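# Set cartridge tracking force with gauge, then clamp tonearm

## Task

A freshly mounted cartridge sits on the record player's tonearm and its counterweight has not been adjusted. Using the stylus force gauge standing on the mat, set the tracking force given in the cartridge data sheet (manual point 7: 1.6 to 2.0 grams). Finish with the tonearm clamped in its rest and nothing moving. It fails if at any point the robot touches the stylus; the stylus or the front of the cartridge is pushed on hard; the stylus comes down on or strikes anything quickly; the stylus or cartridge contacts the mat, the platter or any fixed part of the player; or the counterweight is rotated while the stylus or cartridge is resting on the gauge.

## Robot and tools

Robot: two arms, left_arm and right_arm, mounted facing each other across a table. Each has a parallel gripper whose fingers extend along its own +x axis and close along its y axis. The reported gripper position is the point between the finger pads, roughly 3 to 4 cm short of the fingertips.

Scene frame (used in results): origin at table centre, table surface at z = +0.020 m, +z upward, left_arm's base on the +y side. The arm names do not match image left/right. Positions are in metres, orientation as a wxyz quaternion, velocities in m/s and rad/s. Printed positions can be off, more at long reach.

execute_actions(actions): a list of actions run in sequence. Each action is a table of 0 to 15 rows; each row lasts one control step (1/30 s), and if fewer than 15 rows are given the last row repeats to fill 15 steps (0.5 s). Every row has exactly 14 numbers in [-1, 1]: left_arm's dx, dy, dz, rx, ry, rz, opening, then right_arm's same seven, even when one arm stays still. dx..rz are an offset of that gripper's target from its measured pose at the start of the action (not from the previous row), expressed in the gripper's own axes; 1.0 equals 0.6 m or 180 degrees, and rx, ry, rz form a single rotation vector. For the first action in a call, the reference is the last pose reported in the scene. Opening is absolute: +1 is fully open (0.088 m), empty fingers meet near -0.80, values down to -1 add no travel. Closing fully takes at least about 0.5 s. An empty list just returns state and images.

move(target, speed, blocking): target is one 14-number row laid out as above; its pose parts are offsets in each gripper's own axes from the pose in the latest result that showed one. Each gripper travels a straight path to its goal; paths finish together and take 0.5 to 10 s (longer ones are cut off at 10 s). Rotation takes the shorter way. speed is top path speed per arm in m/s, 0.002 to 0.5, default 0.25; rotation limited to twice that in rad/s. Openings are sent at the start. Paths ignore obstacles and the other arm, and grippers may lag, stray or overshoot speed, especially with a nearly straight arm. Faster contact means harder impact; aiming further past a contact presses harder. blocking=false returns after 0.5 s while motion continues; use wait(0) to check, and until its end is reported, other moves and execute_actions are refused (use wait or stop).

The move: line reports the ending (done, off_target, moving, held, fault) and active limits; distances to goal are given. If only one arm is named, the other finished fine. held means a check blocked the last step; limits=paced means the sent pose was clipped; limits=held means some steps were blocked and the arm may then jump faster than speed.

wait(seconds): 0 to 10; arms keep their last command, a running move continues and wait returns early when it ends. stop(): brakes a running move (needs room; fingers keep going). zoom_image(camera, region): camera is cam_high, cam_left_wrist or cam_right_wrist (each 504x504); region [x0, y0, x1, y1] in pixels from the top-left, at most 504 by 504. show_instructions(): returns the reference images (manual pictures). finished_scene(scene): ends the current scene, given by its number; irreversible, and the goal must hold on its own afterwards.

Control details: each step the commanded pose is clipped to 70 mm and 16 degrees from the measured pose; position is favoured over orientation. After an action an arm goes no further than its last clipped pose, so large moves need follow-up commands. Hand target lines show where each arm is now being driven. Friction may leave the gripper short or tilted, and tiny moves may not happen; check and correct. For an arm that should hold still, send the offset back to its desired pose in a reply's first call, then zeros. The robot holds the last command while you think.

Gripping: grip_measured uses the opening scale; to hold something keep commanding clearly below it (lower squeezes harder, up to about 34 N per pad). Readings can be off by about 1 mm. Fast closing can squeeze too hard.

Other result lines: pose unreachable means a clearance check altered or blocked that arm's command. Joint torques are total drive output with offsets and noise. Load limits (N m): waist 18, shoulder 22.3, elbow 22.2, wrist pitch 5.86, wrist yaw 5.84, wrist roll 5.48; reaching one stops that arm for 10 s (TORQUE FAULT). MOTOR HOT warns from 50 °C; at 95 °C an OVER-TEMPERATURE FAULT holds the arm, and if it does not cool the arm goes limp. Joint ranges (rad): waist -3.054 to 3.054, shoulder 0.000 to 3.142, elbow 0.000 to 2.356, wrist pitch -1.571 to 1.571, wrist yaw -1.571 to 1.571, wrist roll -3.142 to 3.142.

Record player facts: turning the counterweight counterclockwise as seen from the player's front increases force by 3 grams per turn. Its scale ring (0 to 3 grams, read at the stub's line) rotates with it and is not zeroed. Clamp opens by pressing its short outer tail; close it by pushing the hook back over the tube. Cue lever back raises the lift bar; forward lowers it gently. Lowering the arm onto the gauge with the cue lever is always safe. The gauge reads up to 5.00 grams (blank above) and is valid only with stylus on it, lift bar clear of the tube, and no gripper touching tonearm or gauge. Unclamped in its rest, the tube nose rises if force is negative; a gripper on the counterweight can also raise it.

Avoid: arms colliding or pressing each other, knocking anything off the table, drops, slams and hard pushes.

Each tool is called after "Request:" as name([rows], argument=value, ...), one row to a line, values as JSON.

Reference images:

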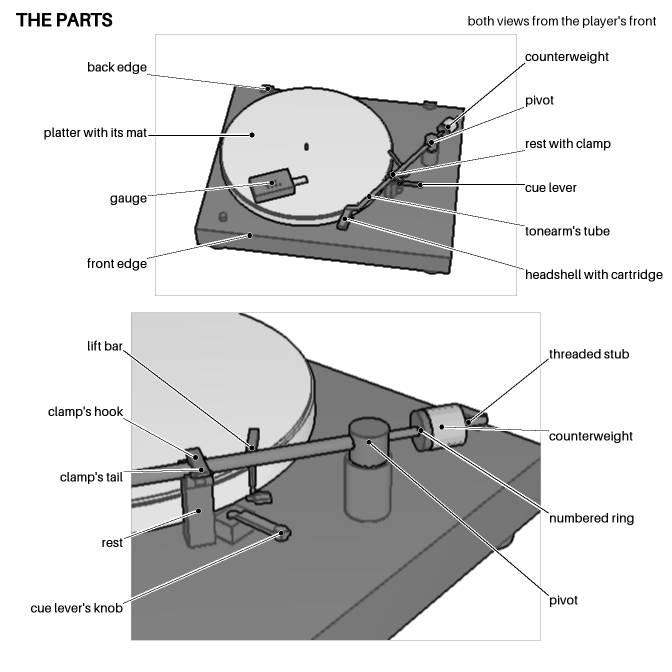

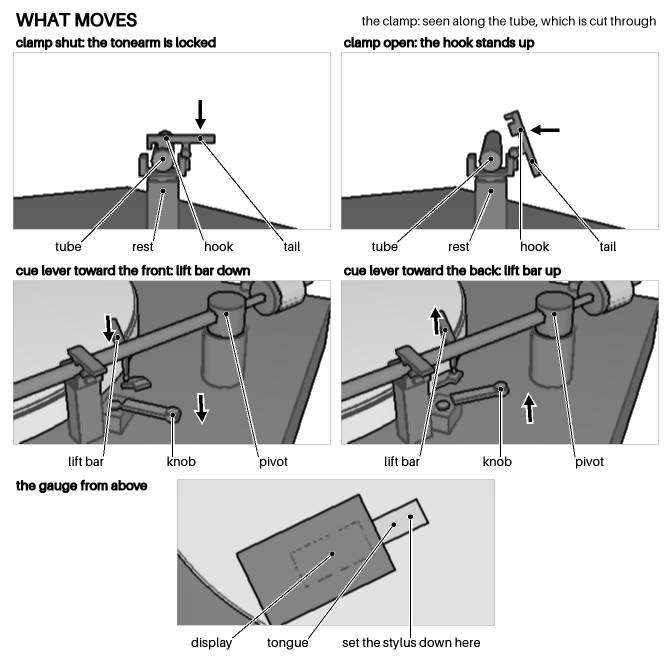

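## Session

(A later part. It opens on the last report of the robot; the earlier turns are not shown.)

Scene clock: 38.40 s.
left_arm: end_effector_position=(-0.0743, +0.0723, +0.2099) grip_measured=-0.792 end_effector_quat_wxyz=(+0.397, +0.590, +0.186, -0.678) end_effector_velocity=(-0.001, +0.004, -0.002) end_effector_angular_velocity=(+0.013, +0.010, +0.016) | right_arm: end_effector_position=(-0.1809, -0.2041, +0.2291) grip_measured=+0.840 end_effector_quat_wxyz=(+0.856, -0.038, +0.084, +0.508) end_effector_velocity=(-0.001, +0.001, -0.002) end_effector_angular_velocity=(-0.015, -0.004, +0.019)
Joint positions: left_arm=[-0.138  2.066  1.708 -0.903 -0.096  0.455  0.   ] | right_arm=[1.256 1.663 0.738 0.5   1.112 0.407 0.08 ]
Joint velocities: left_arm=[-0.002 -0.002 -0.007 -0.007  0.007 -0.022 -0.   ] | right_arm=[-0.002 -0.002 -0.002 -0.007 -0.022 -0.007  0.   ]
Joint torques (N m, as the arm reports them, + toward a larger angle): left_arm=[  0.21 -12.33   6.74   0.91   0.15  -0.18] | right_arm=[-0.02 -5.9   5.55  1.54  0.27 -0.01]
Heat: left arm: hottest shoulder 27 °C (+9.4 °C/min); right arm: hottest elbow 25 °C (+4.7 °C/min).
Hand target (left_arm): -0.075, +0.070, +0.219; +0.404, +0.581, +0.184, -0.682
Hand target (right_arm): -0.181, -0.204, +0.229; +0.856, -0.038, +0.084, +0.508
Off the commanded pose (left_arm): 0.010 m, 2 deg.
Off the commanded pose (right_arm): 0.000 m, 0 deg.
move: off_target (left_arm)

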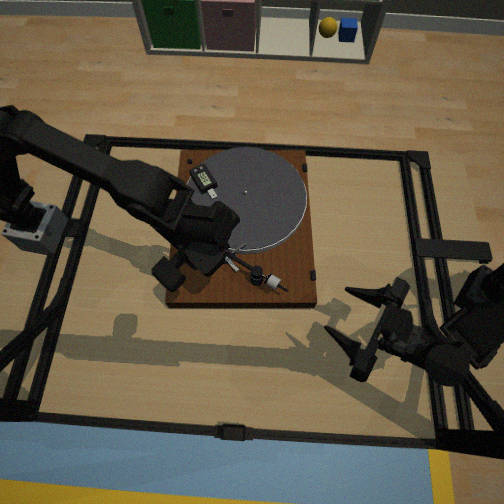

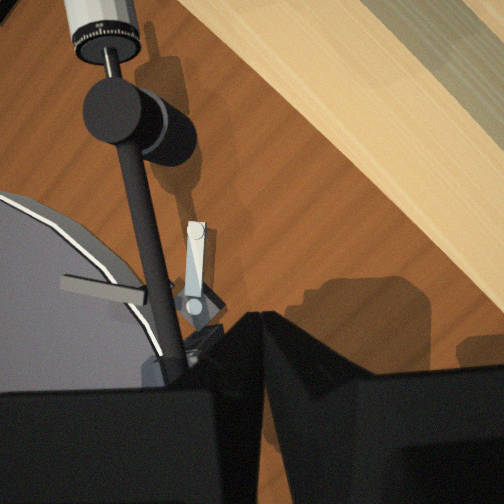

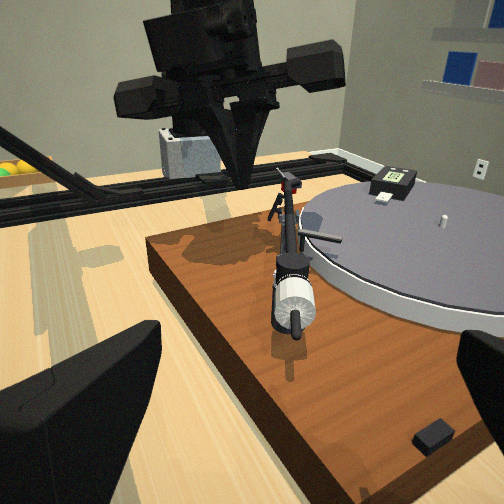

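Request:
move(target=[-0.04,0.052,-0.125,-0.058,0,0,-0.19, 0,0,0,0,0,0,0.84], speed=0.12)

Scene clock: 41.67 s.
left_arm: end_effector_position=(-0.0022, +0.1115, +0.2206) grip_measured=-0.190 end_effector_quat_wxyz=(+0.447, +0.555, +0.245, -0.657) end_effector_velocity=(+0.001, +0.007, -0.006) end_effector_angular_velocity=(+0.026, -0.007, +0.007) | right_arm: end_effector_position=(-0.1808, -0.2042, +0.2291) grip_measured=+0.840 end_effector_quat_wxyz=(+0.856, -0.038, +0.084, +0.508) end_effector_velocity=(+0.001, -0.000, +0.000) end_effector_angular_velocity=(-0.007, -0.005, +0.006)
Joint positions: left_arm=[ 0.023  1.857  1.458 -0.853 -0.049  0.433  0.03 ] | right_arm=[1.256 1.663 0.738 0.5   1.113 0.407 0.08 ]
Joint velocities: left_arm=[-0.002 -0.002 -0.022 -0.007 -0.007 -0.007  0.   ] | right_arm=[-0.002 -0.007 -0.002 -0.007 -0.007 -0.007  0.   ]
Joint torques (N m, as the arm reports them, + toward a larger angle): left_arm=[  0.2  -10.83   3.87   1.3    0.21  -0.16] | right_arm=[-0.02 -5.91  5.56  1.55  0.26 -0.01]
Heat: left arm: hottest shoulder 28 °C (+10.1 °C/min); right arm: hottest elbow 25 °C (+4.3 °C/min).
Hand target (left_arm): -0.002, +0.114, +0.221; +0.449, +0.552, +0.248, -0.658
Hand target (right_arm): -0.181, -0.204, +0.229; +0.856, -0.038, +0.084, +0.508
Off the commanded pose (left_arm): 0.003 m, 0 deg.
Off the commanded pose (right_arm): 0.000 m, 0 deg.
move: done

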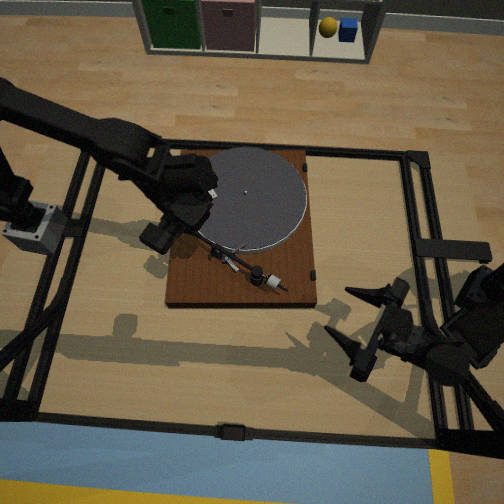

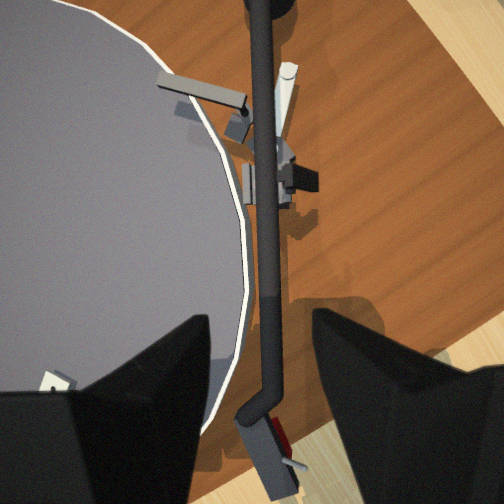

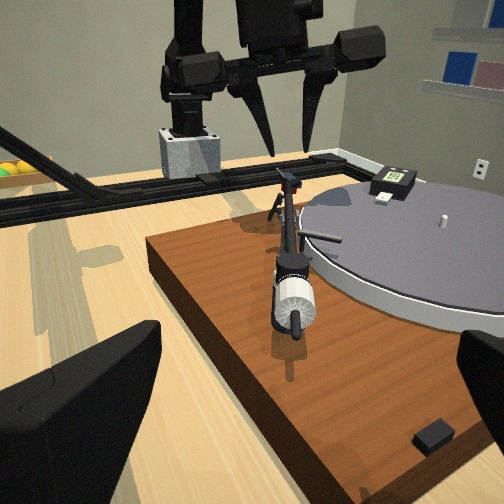

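Request:
move(target=[0.103,-0.012,-0.008,0,0,0,-0.19, 0,0,0,0,0,0,0.84], speed=0.08)

Request:
zoom_image(camera="cam_right_wrist", region=[230, 130, 360, 260])

Scene clock: 44.10 s.
left_arm: end_effector_position=(-0.0049, +0.0961, +0.1666) grip_measured=-0.190 end_effector_quat_wxyz=(+0.451, +0.550, +0.239, -0.661) end_effector_velocity=(-0.000, -0.002, +0.000) end_effector_angular_velocity=(-0.018, -0.003, +0.007) | right_arm: end_effector_position=(-0.1808, -0.2042, +0.2291) grip_measured=+0.840 end_effector_quat_wxyz=(+0.856, -0.038, +0.084, +0.508) end_effector_velocity=(+0.001, +0.001, -0.000) end_effector_angular_velocity=(-0.018, -0.013, +0.017)
Joint positions: left_arm=[ 0.021  1.955  1.364 -0.644 -0.049  0.433  0.03 ] | right_arm=[1.256 1.663 0.738 0.5   1.113 0.407 0.08 ]
Joint velocities: left_arm=[-0.002 -0.002 -0.007  0.022 -0.007 -0.007 -0.   ] | right_arm=[-0.007 -0.007 -0.002 -0.007 -0.022 -0.022 -0.   ]
Joint torques (N m, as the arm reports them, + toward a larger angle): left_arm=[-0.22 -8.65  3.75  1.33 -0.09 -0.15] | right_arm=[-0.02 -5.91  5.57  1.55  0.26 -0.01]
Heat: left arm: hottest shoulder 28 °C (+9.5 °C/min); right arm: hottest elbow 25 °C (+4.1 °C/min).
Hand target (left_arm): -0.005, +0.099, +0.160; -0.447, -0.555, -0.245, +0.657
Hand target (right_arm): -0.181, -0.204, +0.229; +0.856, -0.038, +0.084, +0.508
Off the commanded pose (left_arm): 0.008 m, 1 deg.
Off the commanded pose (right_arm): 0.000 m, 0 deg.
move: done

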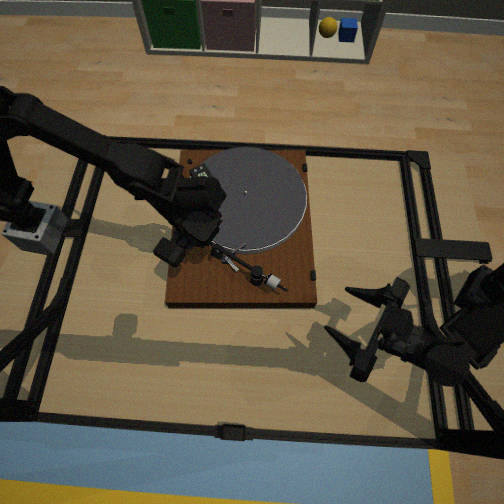

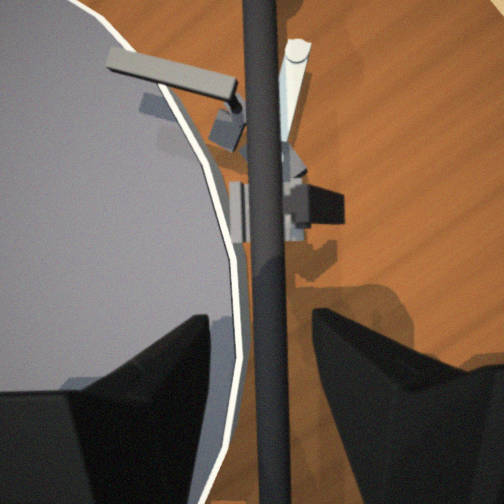

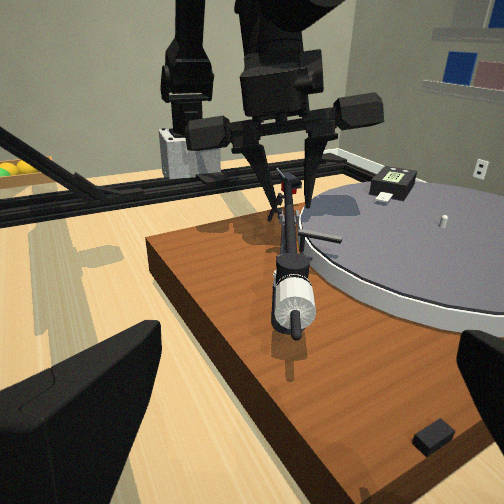

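Region (230, 130, 360, 260) of cam_right_wrist's 504x504 image, scaled by 3.877, with more detail than that image has.

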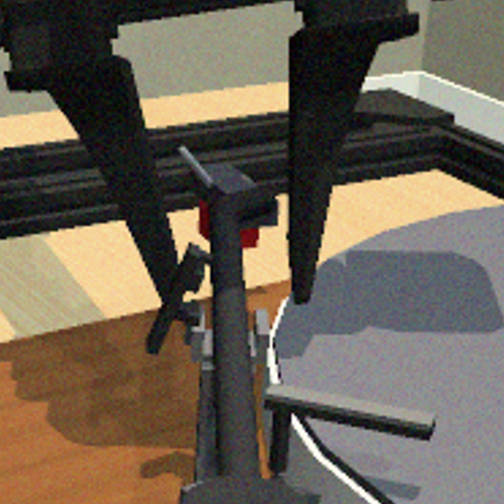

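Request:
execute_actions([
  [[0,0,0,0,0,0,-0.25,0,0,0,0,0,0,0.84],[0,0,0,0,0,0,-0.3,0,0,0,0,0,0,0.84],[0,0,0,0,0,0,-0.35,0,0,0,0,0,0,0.84],[0,0,0,0,0,0,-0.4,0,0,0,0,0,0,0.84],[0,0,0,0,0,0,-0.44,0,0,0,0,0,0,0.84],[0,0,0,0,0,0,-0.47,0,0,0,0,0,0,0.84],[0,0,0,0,0,0,-0.5,0,0,0,0,0,0,0.84],[0,0,0,0,0,0,-0.52,0,0,0,0,0,0,0.84],[0,0,0,0,0,0,-0.54,0,0,0,0,0,0,0.84],[0,0,0,0,0,0,-0.56,0,0,0,0,0,0,0.84],[0,0,0,0,0,0,-0.58,0,0,0,0,0,0,0.84],[0,0,0,0,0,0,-0.6,0,0,0,0,0,0,0.84],[0,0,0,0,0,0,-0.62,0,0,0,0,0,0,0.84],[0,0,0,0,0,0,-0.64,0,0,0,0,0,0,0.84],[0,0,0,0,0,0,-0.66,0,0,0,0,0,0,0.84]],
])

Request:
move(target=[-0.038,0.007,0.013,0,0,0,-0.66, 0,0,0,0,0,0,0.84], speed=0.02)

Request:
zoom_image(camera="cam_right_wrist", region=[230, 130, 360, 260])

Scene clock: 45.87 s.
left_arm: end_effector_position=(-0.0049, +0.0960, +0.1665) grip_measured=-0.599 end_effector_quat_wxyz=(+0.451, +0.550, +0.239, -0.661) end_effector_velocity=(+0.000, +0.004, -0.002) end_effector_angular_velocity=(+0.011, -0.006, +0.007) | right_arm: end_effector_position=(-0.1808, -0.2042, +0.2291) grip_measured=+0.840 end_effector_quat_wxyz=(+0.856, -0.038, +0.084, +0.508) end_effector_velocity=(+0.001, -0.001, -0.003) end_effector_angular_velocity=(-0.030, -0.030, +0.008)
Joint positions: left_arm=[ 0.021  1.955  1.364 -0.643 -0.049  0.433  0.01 ] | right_arm=[1.256 1.663 0.738 0.5   1.113 0.407 0.08 ]
Joint velocities: left_arm=[-0.002 -0.002 -0.007 -0.007 -0.007 -0.007 -0.031] | right_arm=[-0.002 -0.002 -0.002 -0.022 -0.007 -0.022 -0.   ]
Joint torques (N m, as the arm reports them, + toward a larger angle): left_arm=[ 0.02 -9.82  4.95  1.08 -0.01 -0.02] | right_arm=[-0.02 -5.9   5.57  1.55  0.26 -0.01]
Heat: left arm: hottest shoulder 29 °C (+10.5 °C/min); right arm: hottest elbow 25 °C (+3.9 °C/min).
Hand target (left_arm): -0.005, +0.096, +0.167; -0.451, -0.550, -0.239, +0.661
Hand target (right_arm): -0.181, -0.204, +0.229; +0.856, -0.038, +0.084, +0.508
Off the commanded pose (left_arm): 0.000 m, 0 deg.
Off the commanded pose (right_arm): 0.000 m, 0 deg.

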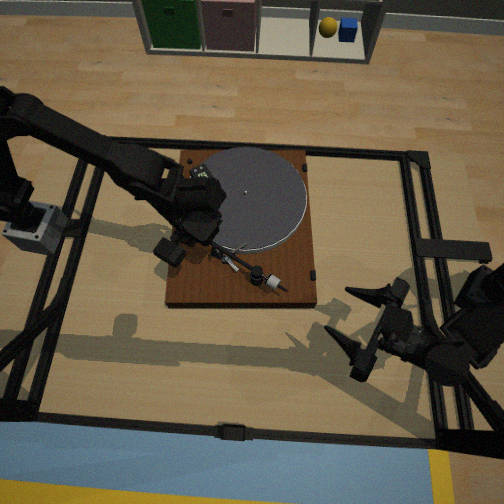

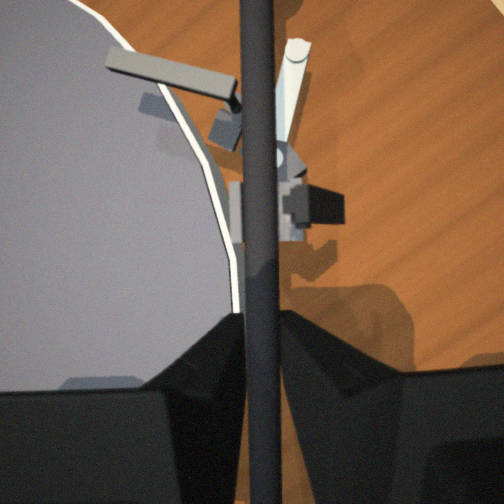

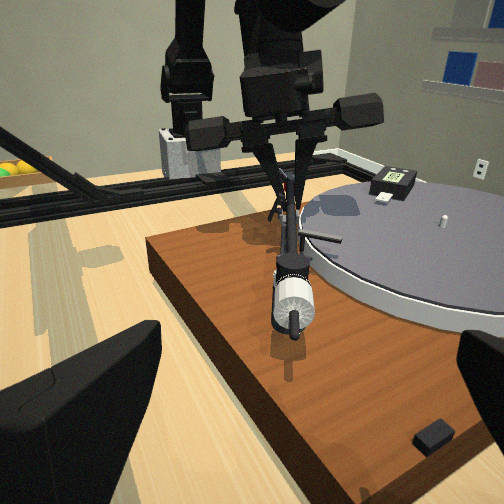

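Scene clock: 47.30 s.
left_arm: end_effector_position=(-0.0083, +0.0973, +0.1774) grip_measured=-0.617 end_effector_quat_wxyz=(+0.442, +0.558, +0.245, -0.659) end_effector_velocity=(+0.000, +0.001, +0.003) end_effector_angular_velocity=(+0.006, -0.006, +0.007) | right_arm: end_effector_position=(-0.1808, -0.2042, +0.2291) grip_measured=+0.840 end_effector_quat_wxyz=(+0.856, -0.038, +0.084, +0.508) end_effector_velocity=(+0.001, -0.000, -0.001) end_effector_angular_velocity=(-0.011, -0.008, +0.006)
Joint positions: left_arm=[ 0.012  1.955  1.416 -0.721 -0.049  0.433  0.009] | right_arm=[1.256 1.663 0.738 0.5   1.113 0.407 0.08 ]
Joint velocities: left_arm=[-0.002 -0.002  0.012 -0.022 -0.007 -0.007 -0.   ] | right_arm=[-0.002 -0.002 -0.002 -0.007 -0.007 -0.007 -0.   ]
Joint torques (N m, as the arm reports them, + toward a larger angle): left_arm=[  0.59 -13.02   6.19   0.14  -0.03  -0.06] | right_arm=[-0.02 -5.9   5.58  1.54  0.26 -0.01]
Heat: left arm: hottest shoulder 29 °C (+10.1 °C/min); right arm: hottest elbow 25 °C (+3.8 °C/min).
Hand target (left_arm): -0.005, +0.095, +0.191; +0.451, +0.550, +0.239, -0.661
Hand target (right_arm): -0.181, -0.204, +0.229; +0.856, -0.038, +0.084, +0.508
Off the commanded pose (left_arm): 0.014 m, 2 deg.
Off the commanded pose (right_arm): 0.000 m, 0 deg.
move: off_target (left_arm)

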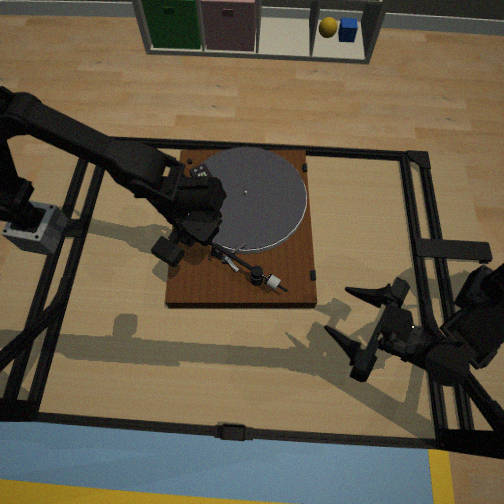

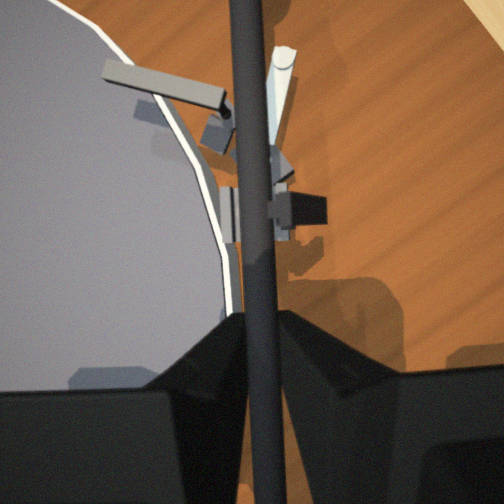

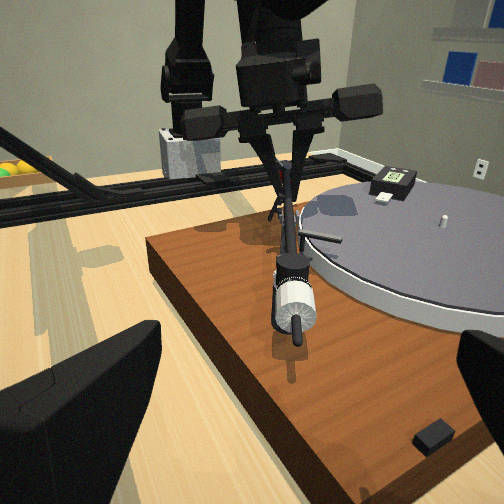

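Region (230, 130, 360, 260) of cam_right_wrist's 504x504 image, scaled by 3.877, with more detail than that image has.

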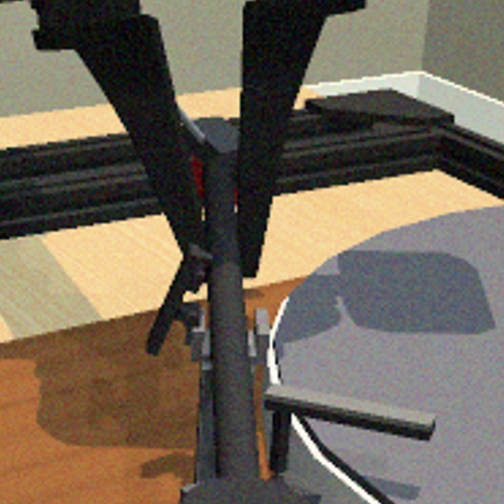

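Request:
move(target=[0.001,0.067,0.005,0.079,-0.014,-0.021,-0.645, 0,0,0,0,0,0,0.84], speed=0.05)

Request:
zoom_image(camera="cam_right_wrist", region=[260, 120, 420, 280])

Scene clock: 51.43 s.
left_arm: end_effector_position=(+0.0211, +0.0766, +0.1828) grip_measured=-0.615 end_effector_quat_wxyz=(+0.353, +0.585, +0.171, -0.710) end_effector_velocity=(+0.002, -0.000, +0.001) end_effector_angular_velocity=(+0.003, -0.005, +0.012) | right_arm: end_effector_position=(-0.1809, -0.2041, +0.2292) grip_measured=+0.840 end_effector_quat_wxyz=(+0.856, -0.038, +0.084, +0.508) end_effector_velocity=(+0.004, -0.001, -0.005) end_effector_angular_velocity=(-0.027, -0.020, +0.001)
Joint positions: left_arm=[ 0.121  2.021  1.534 -0.776  0.062  0.783  0.009] | right_arm=[1.256 1.663 0.738 0.5   1.113 0.407 0.08 ]
Joint velocities: left_arm=[ 0.002  0.002  0.007 -0.007 -0.007 -0.007 -0.   ] | right_arm=[-0.007 -0.002 -0.007 -0.022 -0.007 -0.007 -0.   ]
Joint torques (N m, as the arm reports them, + toward a larger angle): left_arm=[  0.71 -10.01   6.39   0.42   0.21   0.25] | right_arm=[-0.03 -5.9   5.56  1.54  0.26 -0.01]
Heat: left arm: hottest shoulder 30 °C (+10.5 °C/min); right arm: hottest elbow 25 °C (+3.5 °C/min).
Hand target (left_arm): +0.024, +0.075, +0.184; -0.353, -0.585, -0.170, +0.710
Hand target (right_arm): -0.181, -0.204, +0.229; +0.856, -0.038, +0.084, +0.508
Off the commanded pose (left_arm): 0.004 m, 0 deg.
Off the commanded pose (right_arm): 0.000 m, 0 deg.
move: done

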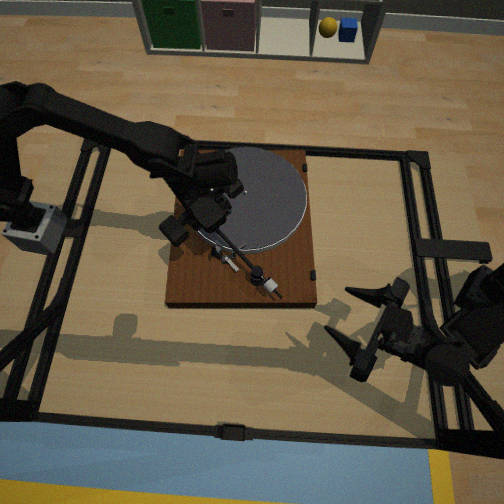

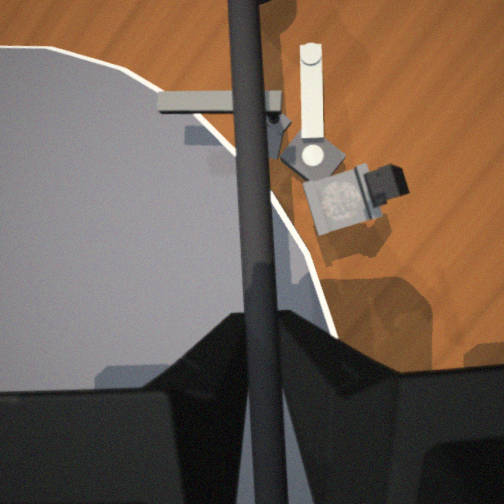

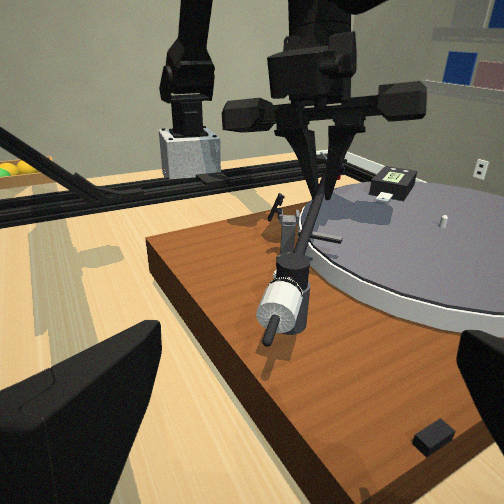

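Region (260, 120, 420, 280) of cam_right_wrist's 504x504 image, scaled by 3.150, with more detail than that image has.

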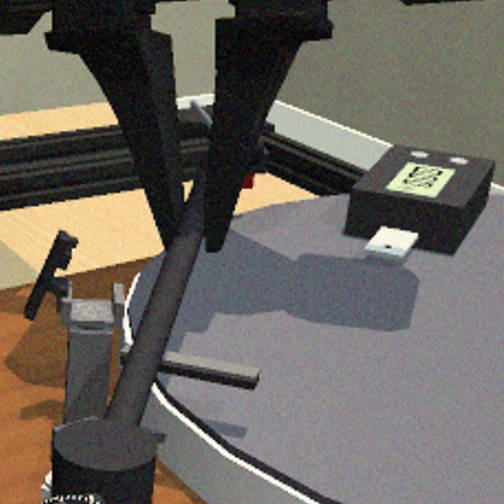

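Request:
move(target=[0.011,0.066,-0.001,0.079,-0.014,-0.021,-0.645, 0,0,0,0,0,0,0.84], speed=0.07)

Request:
zoom_image(camera="cam_right_wrist", region=[280, 120, 440, 280])

Scene clock: 63.90 s.
left_arm: end_effector_position=(+0.0453, +0.0486, +0.1844) grip_measured=-0.614 end_effector_quat_wxyz=(+0.261, +0.602, +0.092, -0.749) end_effector_velocity=(+0.002, +0.001, +0.000) end_effector_angular_velocity=(+0.014, -0.004, +0.011) | right_arm: end_effector_position=(-0.1809, -0.2041, +0.2294) grip_measured=+0.840 end_effector_quat_wxyz=(+0.856, -0.038, +0.084, +0.508) end_effector_velocity=(+0.003, +0.000, +0.000) end_effector_angular_velocity=(-0.000, +0.007, -0.002)
Joint positions: left_arm=[ 0.203  2.154  1.746 -0.887  0.159  1.11   0.009] | right_arm=[1.256 1.663 0.738 0.5   1.113 0.407 0.08 ]
Joint velocities: left_arm=[ 0.002  0.007  0.017 -0.022 -0.007 -0.007 -0.   ] | right_arm=[-0.007 -0.007 -0.002 -0.007 -0.007  0.007 -0.   ]
Joint torques (N m, as the arm reports them, + toward a larger angle): left_arm=[  0.57 -10.31   6.33   0.39   0.27   0.24] | right_arm=[-0.02 -5.9   5.56  1.55  0.26 -0.01]
Heat: left arm: hottest shoulder 31 °C (+10.0 °C/min); right arm: hottest elbow 26 °C (+3.0 °C/min).
Hand target (left_arm): +0.049, +0.048, +0.183; -0.258, -0.603, -0.093, +0.749
Hand target (right_arm): -0.181, -0.204, +0.229; +0.856, -0.038, +0.084, +0.508
Off the commanded pose (left_arm): 0.004 m, 0 deg.
Off the commanded pose (right_arm): 0.000 m, 0 deg.
move: done

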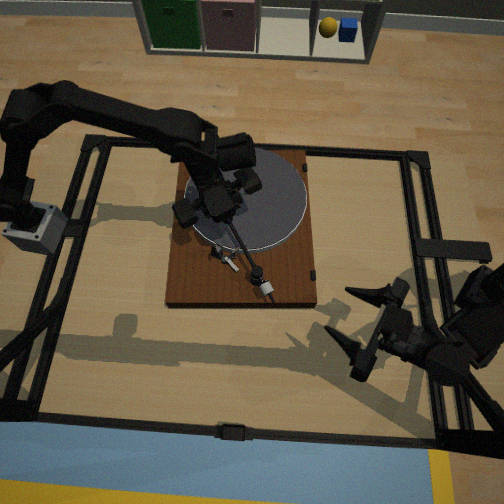

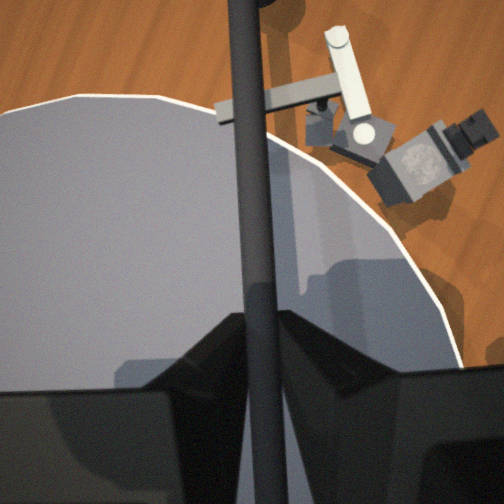

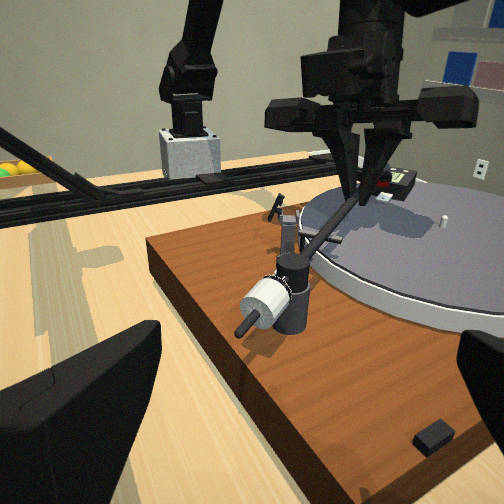

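Region (280, 120, 440, 280) of cam_right_wrist's 504x504 image, scaled by 3.150, with more detail than that image has.

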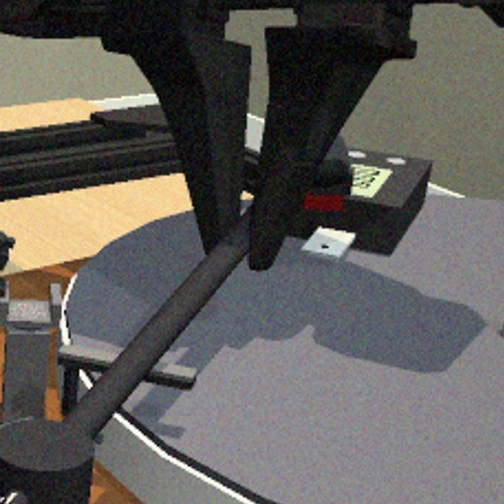

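Request:
move(target=[0,0,0,0,0,0,-0.645, 0.165,-0.326,-0.123,0,-0.056,0.078,0.84], speed=0.25)

Scene clock: 66.40 s.
left_arm: end_effector_position=(+0.0454, +0.0483, +0.1846) grip_measured=-0.615 end_effector_quat_wxyz=(+0.260, +0.602, +0.092, -0.749) end_effector_velocity=(-0.000, +0.002, -0.002) end_effector_angular_velocity=(+0.014, -0.004, +0.007) | right_arm: end_effector_position=(+0.0263, -0.2247, +0.1375) grip_measured=+0.840 end_effector_quat_wxyz=(+0.791, -0.028, +0.079, +0.606) end_effector_velocity=(+0.001, -0.000, -0.005) end_effector_angular_velocity=(-0.025, -0.010, +0.023)
Joint positions: left_arm=[ 0.204  2.155  1.748 -0.888  0.16   1.112  0.009] | right_arm=[ 0.335  1.982  0.254  1.57  -0.01   0.051  0.08 ]
Joint velocities: left_arm=[-0.002  0.002 -0.002 -0.007 -0.007 -0.007 -0.   ] | right_arm=[-0.017  0.002  0.002 -0.022 -0.037 -0.022 -0.   ]
Joint torques (N m, as the arm reports them, + toward a larger angle): left_arm=[ -0.04 -11.66   4.92   1.05   0.14  -0.07] | right_arm=[-0.4  -4.07  2.67  2.2  -0.03 -0.19]
Heat: left arm: hottest shoulder 31 °C (+10.1 °C/min); right arm: hottest elbow 26 °C (+3.0 °C/min).
Hand target (left_arm): +0.045, +0.049, +0.184; -0.261, -0.602, -0.092, +0.749
Hand target (right_arm): +0.027, -0.224, +0.135; +0.791, -0.031, +0.078, +0.606
Off the commanded pose (left_arm): 0.000 m, 0 deg.
Off the commanded pose (right_arm): 0.004 m, 9 deg.
joint sent to its limit (right arm) — the command would take joint 4 (wrist pitch) past its upper limit, so that joint was sent only as far as its limit.
move: off_target (right_arm)

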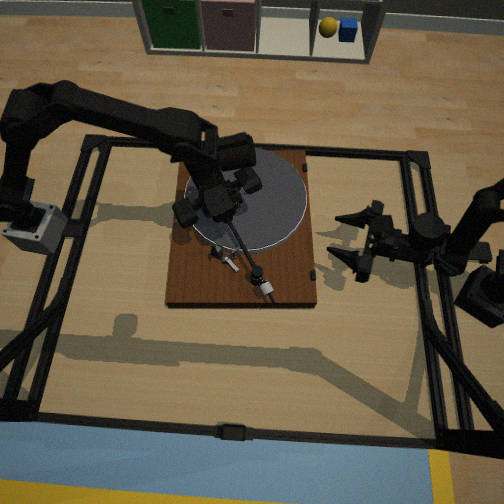

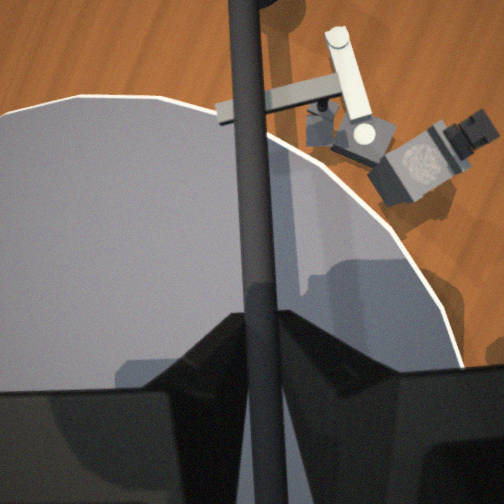

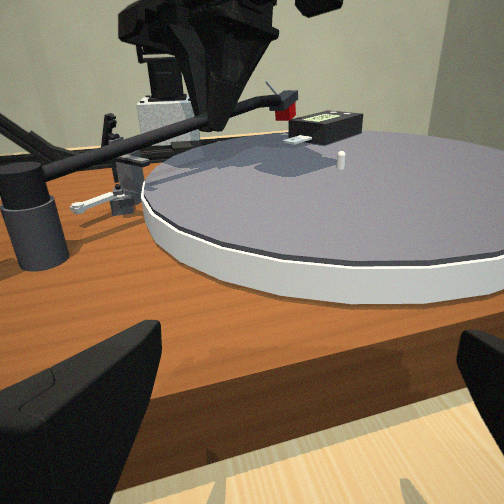

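Request:
move(target=[0.024,-0.004,-0.006,0,0,0,-0.64, 0,0,0,0,0,0,0.84], speed=0.015)

Request:
zoom_image(camera="cam_right_wrist", region=[90, 60, 370, 200])

Scene clock: 68.20 s.
left_arm: end_effector_position=(+0.0471, +0.0465, +0.1787) grip_measured=-0.613 end_effector_quat_wxyz=(+0.266, +0.600, +0.087, -0.749) end_effector_velocity=(-0.000, +0.000, -0.001) end_effector_angular_velocity=(-0.001, -0.005, +0.007) | right_arm: end_effector_position=(+0.0264, -0.2247, +0.1376) grip_measured=+0.840 end_effector_quat_wxyz=(+0.791, -0.028, +0.078, +0.606) end_effector_velocity=(-0.000, -0.001, -0.001) end_effector_angular_velocity=(-0.009, -0.004, +0.006)
Joint positions: left_arm=[ 0.207  2.155  1.72  -0.846  0.161  1.112  0.009] | right_arm=[ 0.334  1.982  0.254  1.57  -0.012  0.05   0.08 ]
Joint velocities: left_arm=[-0.002 -0.002 -0.007  0.007 -0.007 -0.007 -0.   ] | right_arm=[-0.002 -0.002 -0.002 -0.007 -0.007 -0.007  0.   ]
Joint torques (N m, as the arm reports them, + toward a larger angle): left_arm=[-0.32 -9.92  3.87  1.77  0.16 -0.03] | right_arm=[ 0.11 -5.05  2.15  2.04  0.08  0.01]
Heat: left arm: hottest shoulder 31 °C (+10.1 °C/min); right arm: hottest elbow 25 °C (+2.0 °C/min).
Hand target (left_arm): +0.045, +0.048, +0.170; -0.260, -0.602, -0.092, +0.749
Hand target (right_arm): +0.026, -0.225, +0.138; +0.791, -0.027, +0.078, +0.606
Off the commanded pose (left_arm): 0.009 m, 1 deg.
Off the commanded pose (right_arm): 0.000 m, 0 deg.
move: off_target (left_arm)

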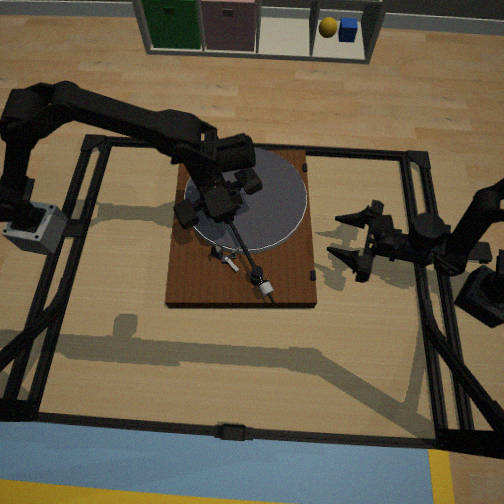

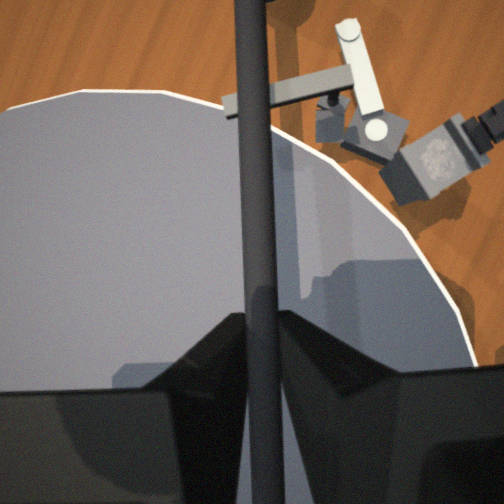

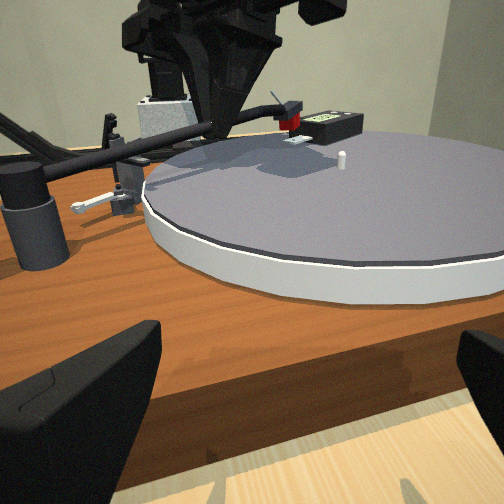

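Region (90, 60, 370, 200) of cam_right_wrist's 504x504 image, scaled by 1.800, with more detail than that image has.

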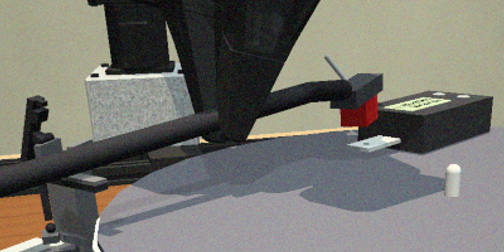

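Request:
move(target=[0.020,-0.006,-0.006,0,0,0,-0.635, 0,0,0,0,0,0,0.84], speed=0.015)

Request:
zoom_image(camera="cam_right_wrist", region=[60, 100, 200, 200])

Request:
zoom_image(camera="cam_right_wrist", region=[250, 80, 350, 160])

Scene clock: 70.27 s.
left_arm: end_effector_position=(+0.0478, +0.0462, +0.1727) grip_measured=-0.613 end_effector_quat_wxyz=(+0.269, +0.599, +0.084, -0.749) end_effector_velocity=(-0.003, +0.003, +0.000) end_effector_angular_velocity=(+0.011, +0.000, +0.016) | right_arm: end_effector_position=(+0.0264, -0.2247, +0.1376) grip_measured=+0.840 end_effector_quat_wxyz=(+0.791, -0.028, +0.078, +0.606) end_effector_velocity=(-0.001, -0.002, -0.002) end_effector_angular_velocity=(-0.017, -0.017, +0.008)
Joint positions: left_arm=[ 0.209  2.155  1.694 -0.812  0.161  1.112  0.009] | right_arm=[ 0.334  1.982  0.254  1.57  -0.012  0.05   0.08 ]
Joint velocities: left_arm=[-0.007 -0.007 -0.007 -0.007 -0.007 -0.022 -0.   ] | right_arm=[-0.002 -0.002 -0.007 -0.007 -0.007 -0.022  0.   ]
Joint torques (N m, as the arm reports them, + toward a larger angle): left_arm=[ -0.17 -10.64   3.46   2.09   0.16  -0.04] | right_arm=[-0.02 -5.02  2.17  2.05  0.   -0.02]
Heat: left arm: hottest shoulder 32 °C (+10.1 °C/min); right arm: hottest elbow 25 °C (+2.0 °C/min).
Hand target (left_arm): +0.047, +0.048, +0.166; -0.266, -0.600, -0.087, +0.749
Hand target (right_arm): +0.026, -0.225, +0.138; +0.791, -0.028, +0.078, +0.606
Off the commanded pose (left_arm): 0.007 m, 0 deg.
Off the commanded pose (right_arm): 0.000 m, 0 deg.
move: done

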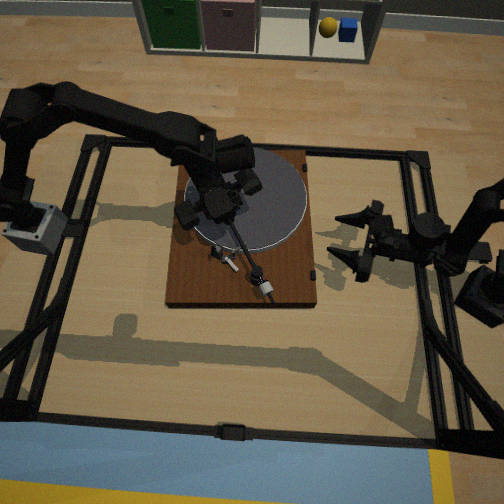

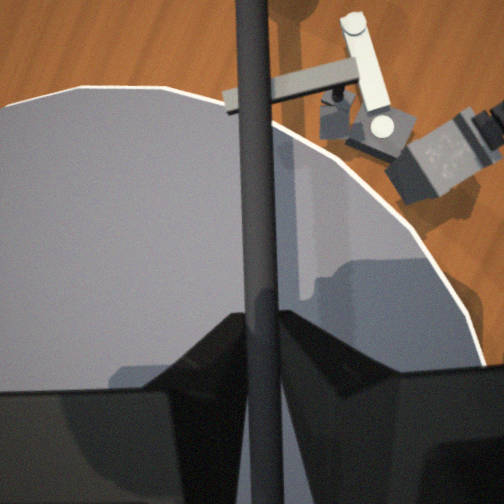

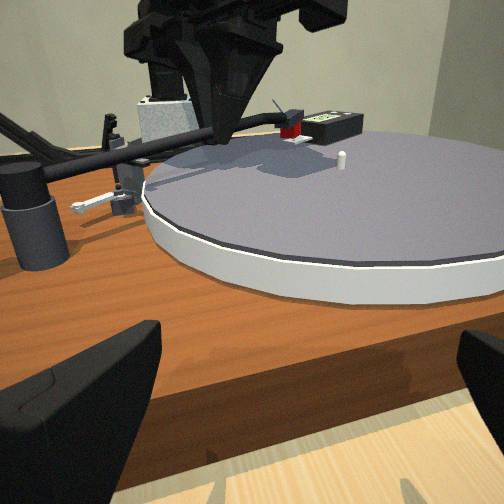

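Region (60, 100, 200, 200) of cam_right_wrist's 504x504 image, scaled by 3.600, with more detail than that image has; it fills the top 360 rows of this view, and the rest is white.

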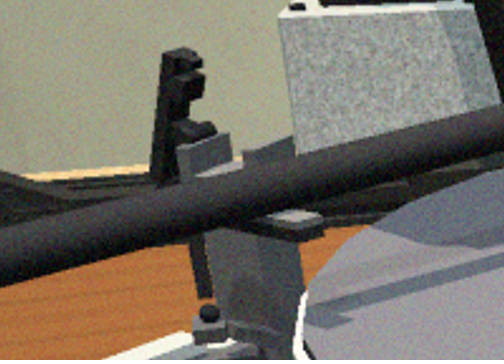

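Region (250, 80, 350, 160) of cam_right_wrist's 504x504 image, scaled by 5.040, with more detail than that image has; it fills the top 403 rows of this view, and the rest is white.

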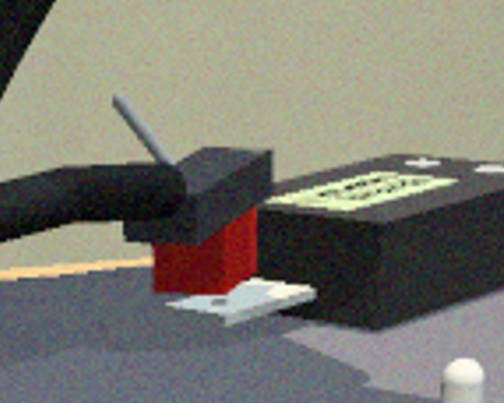

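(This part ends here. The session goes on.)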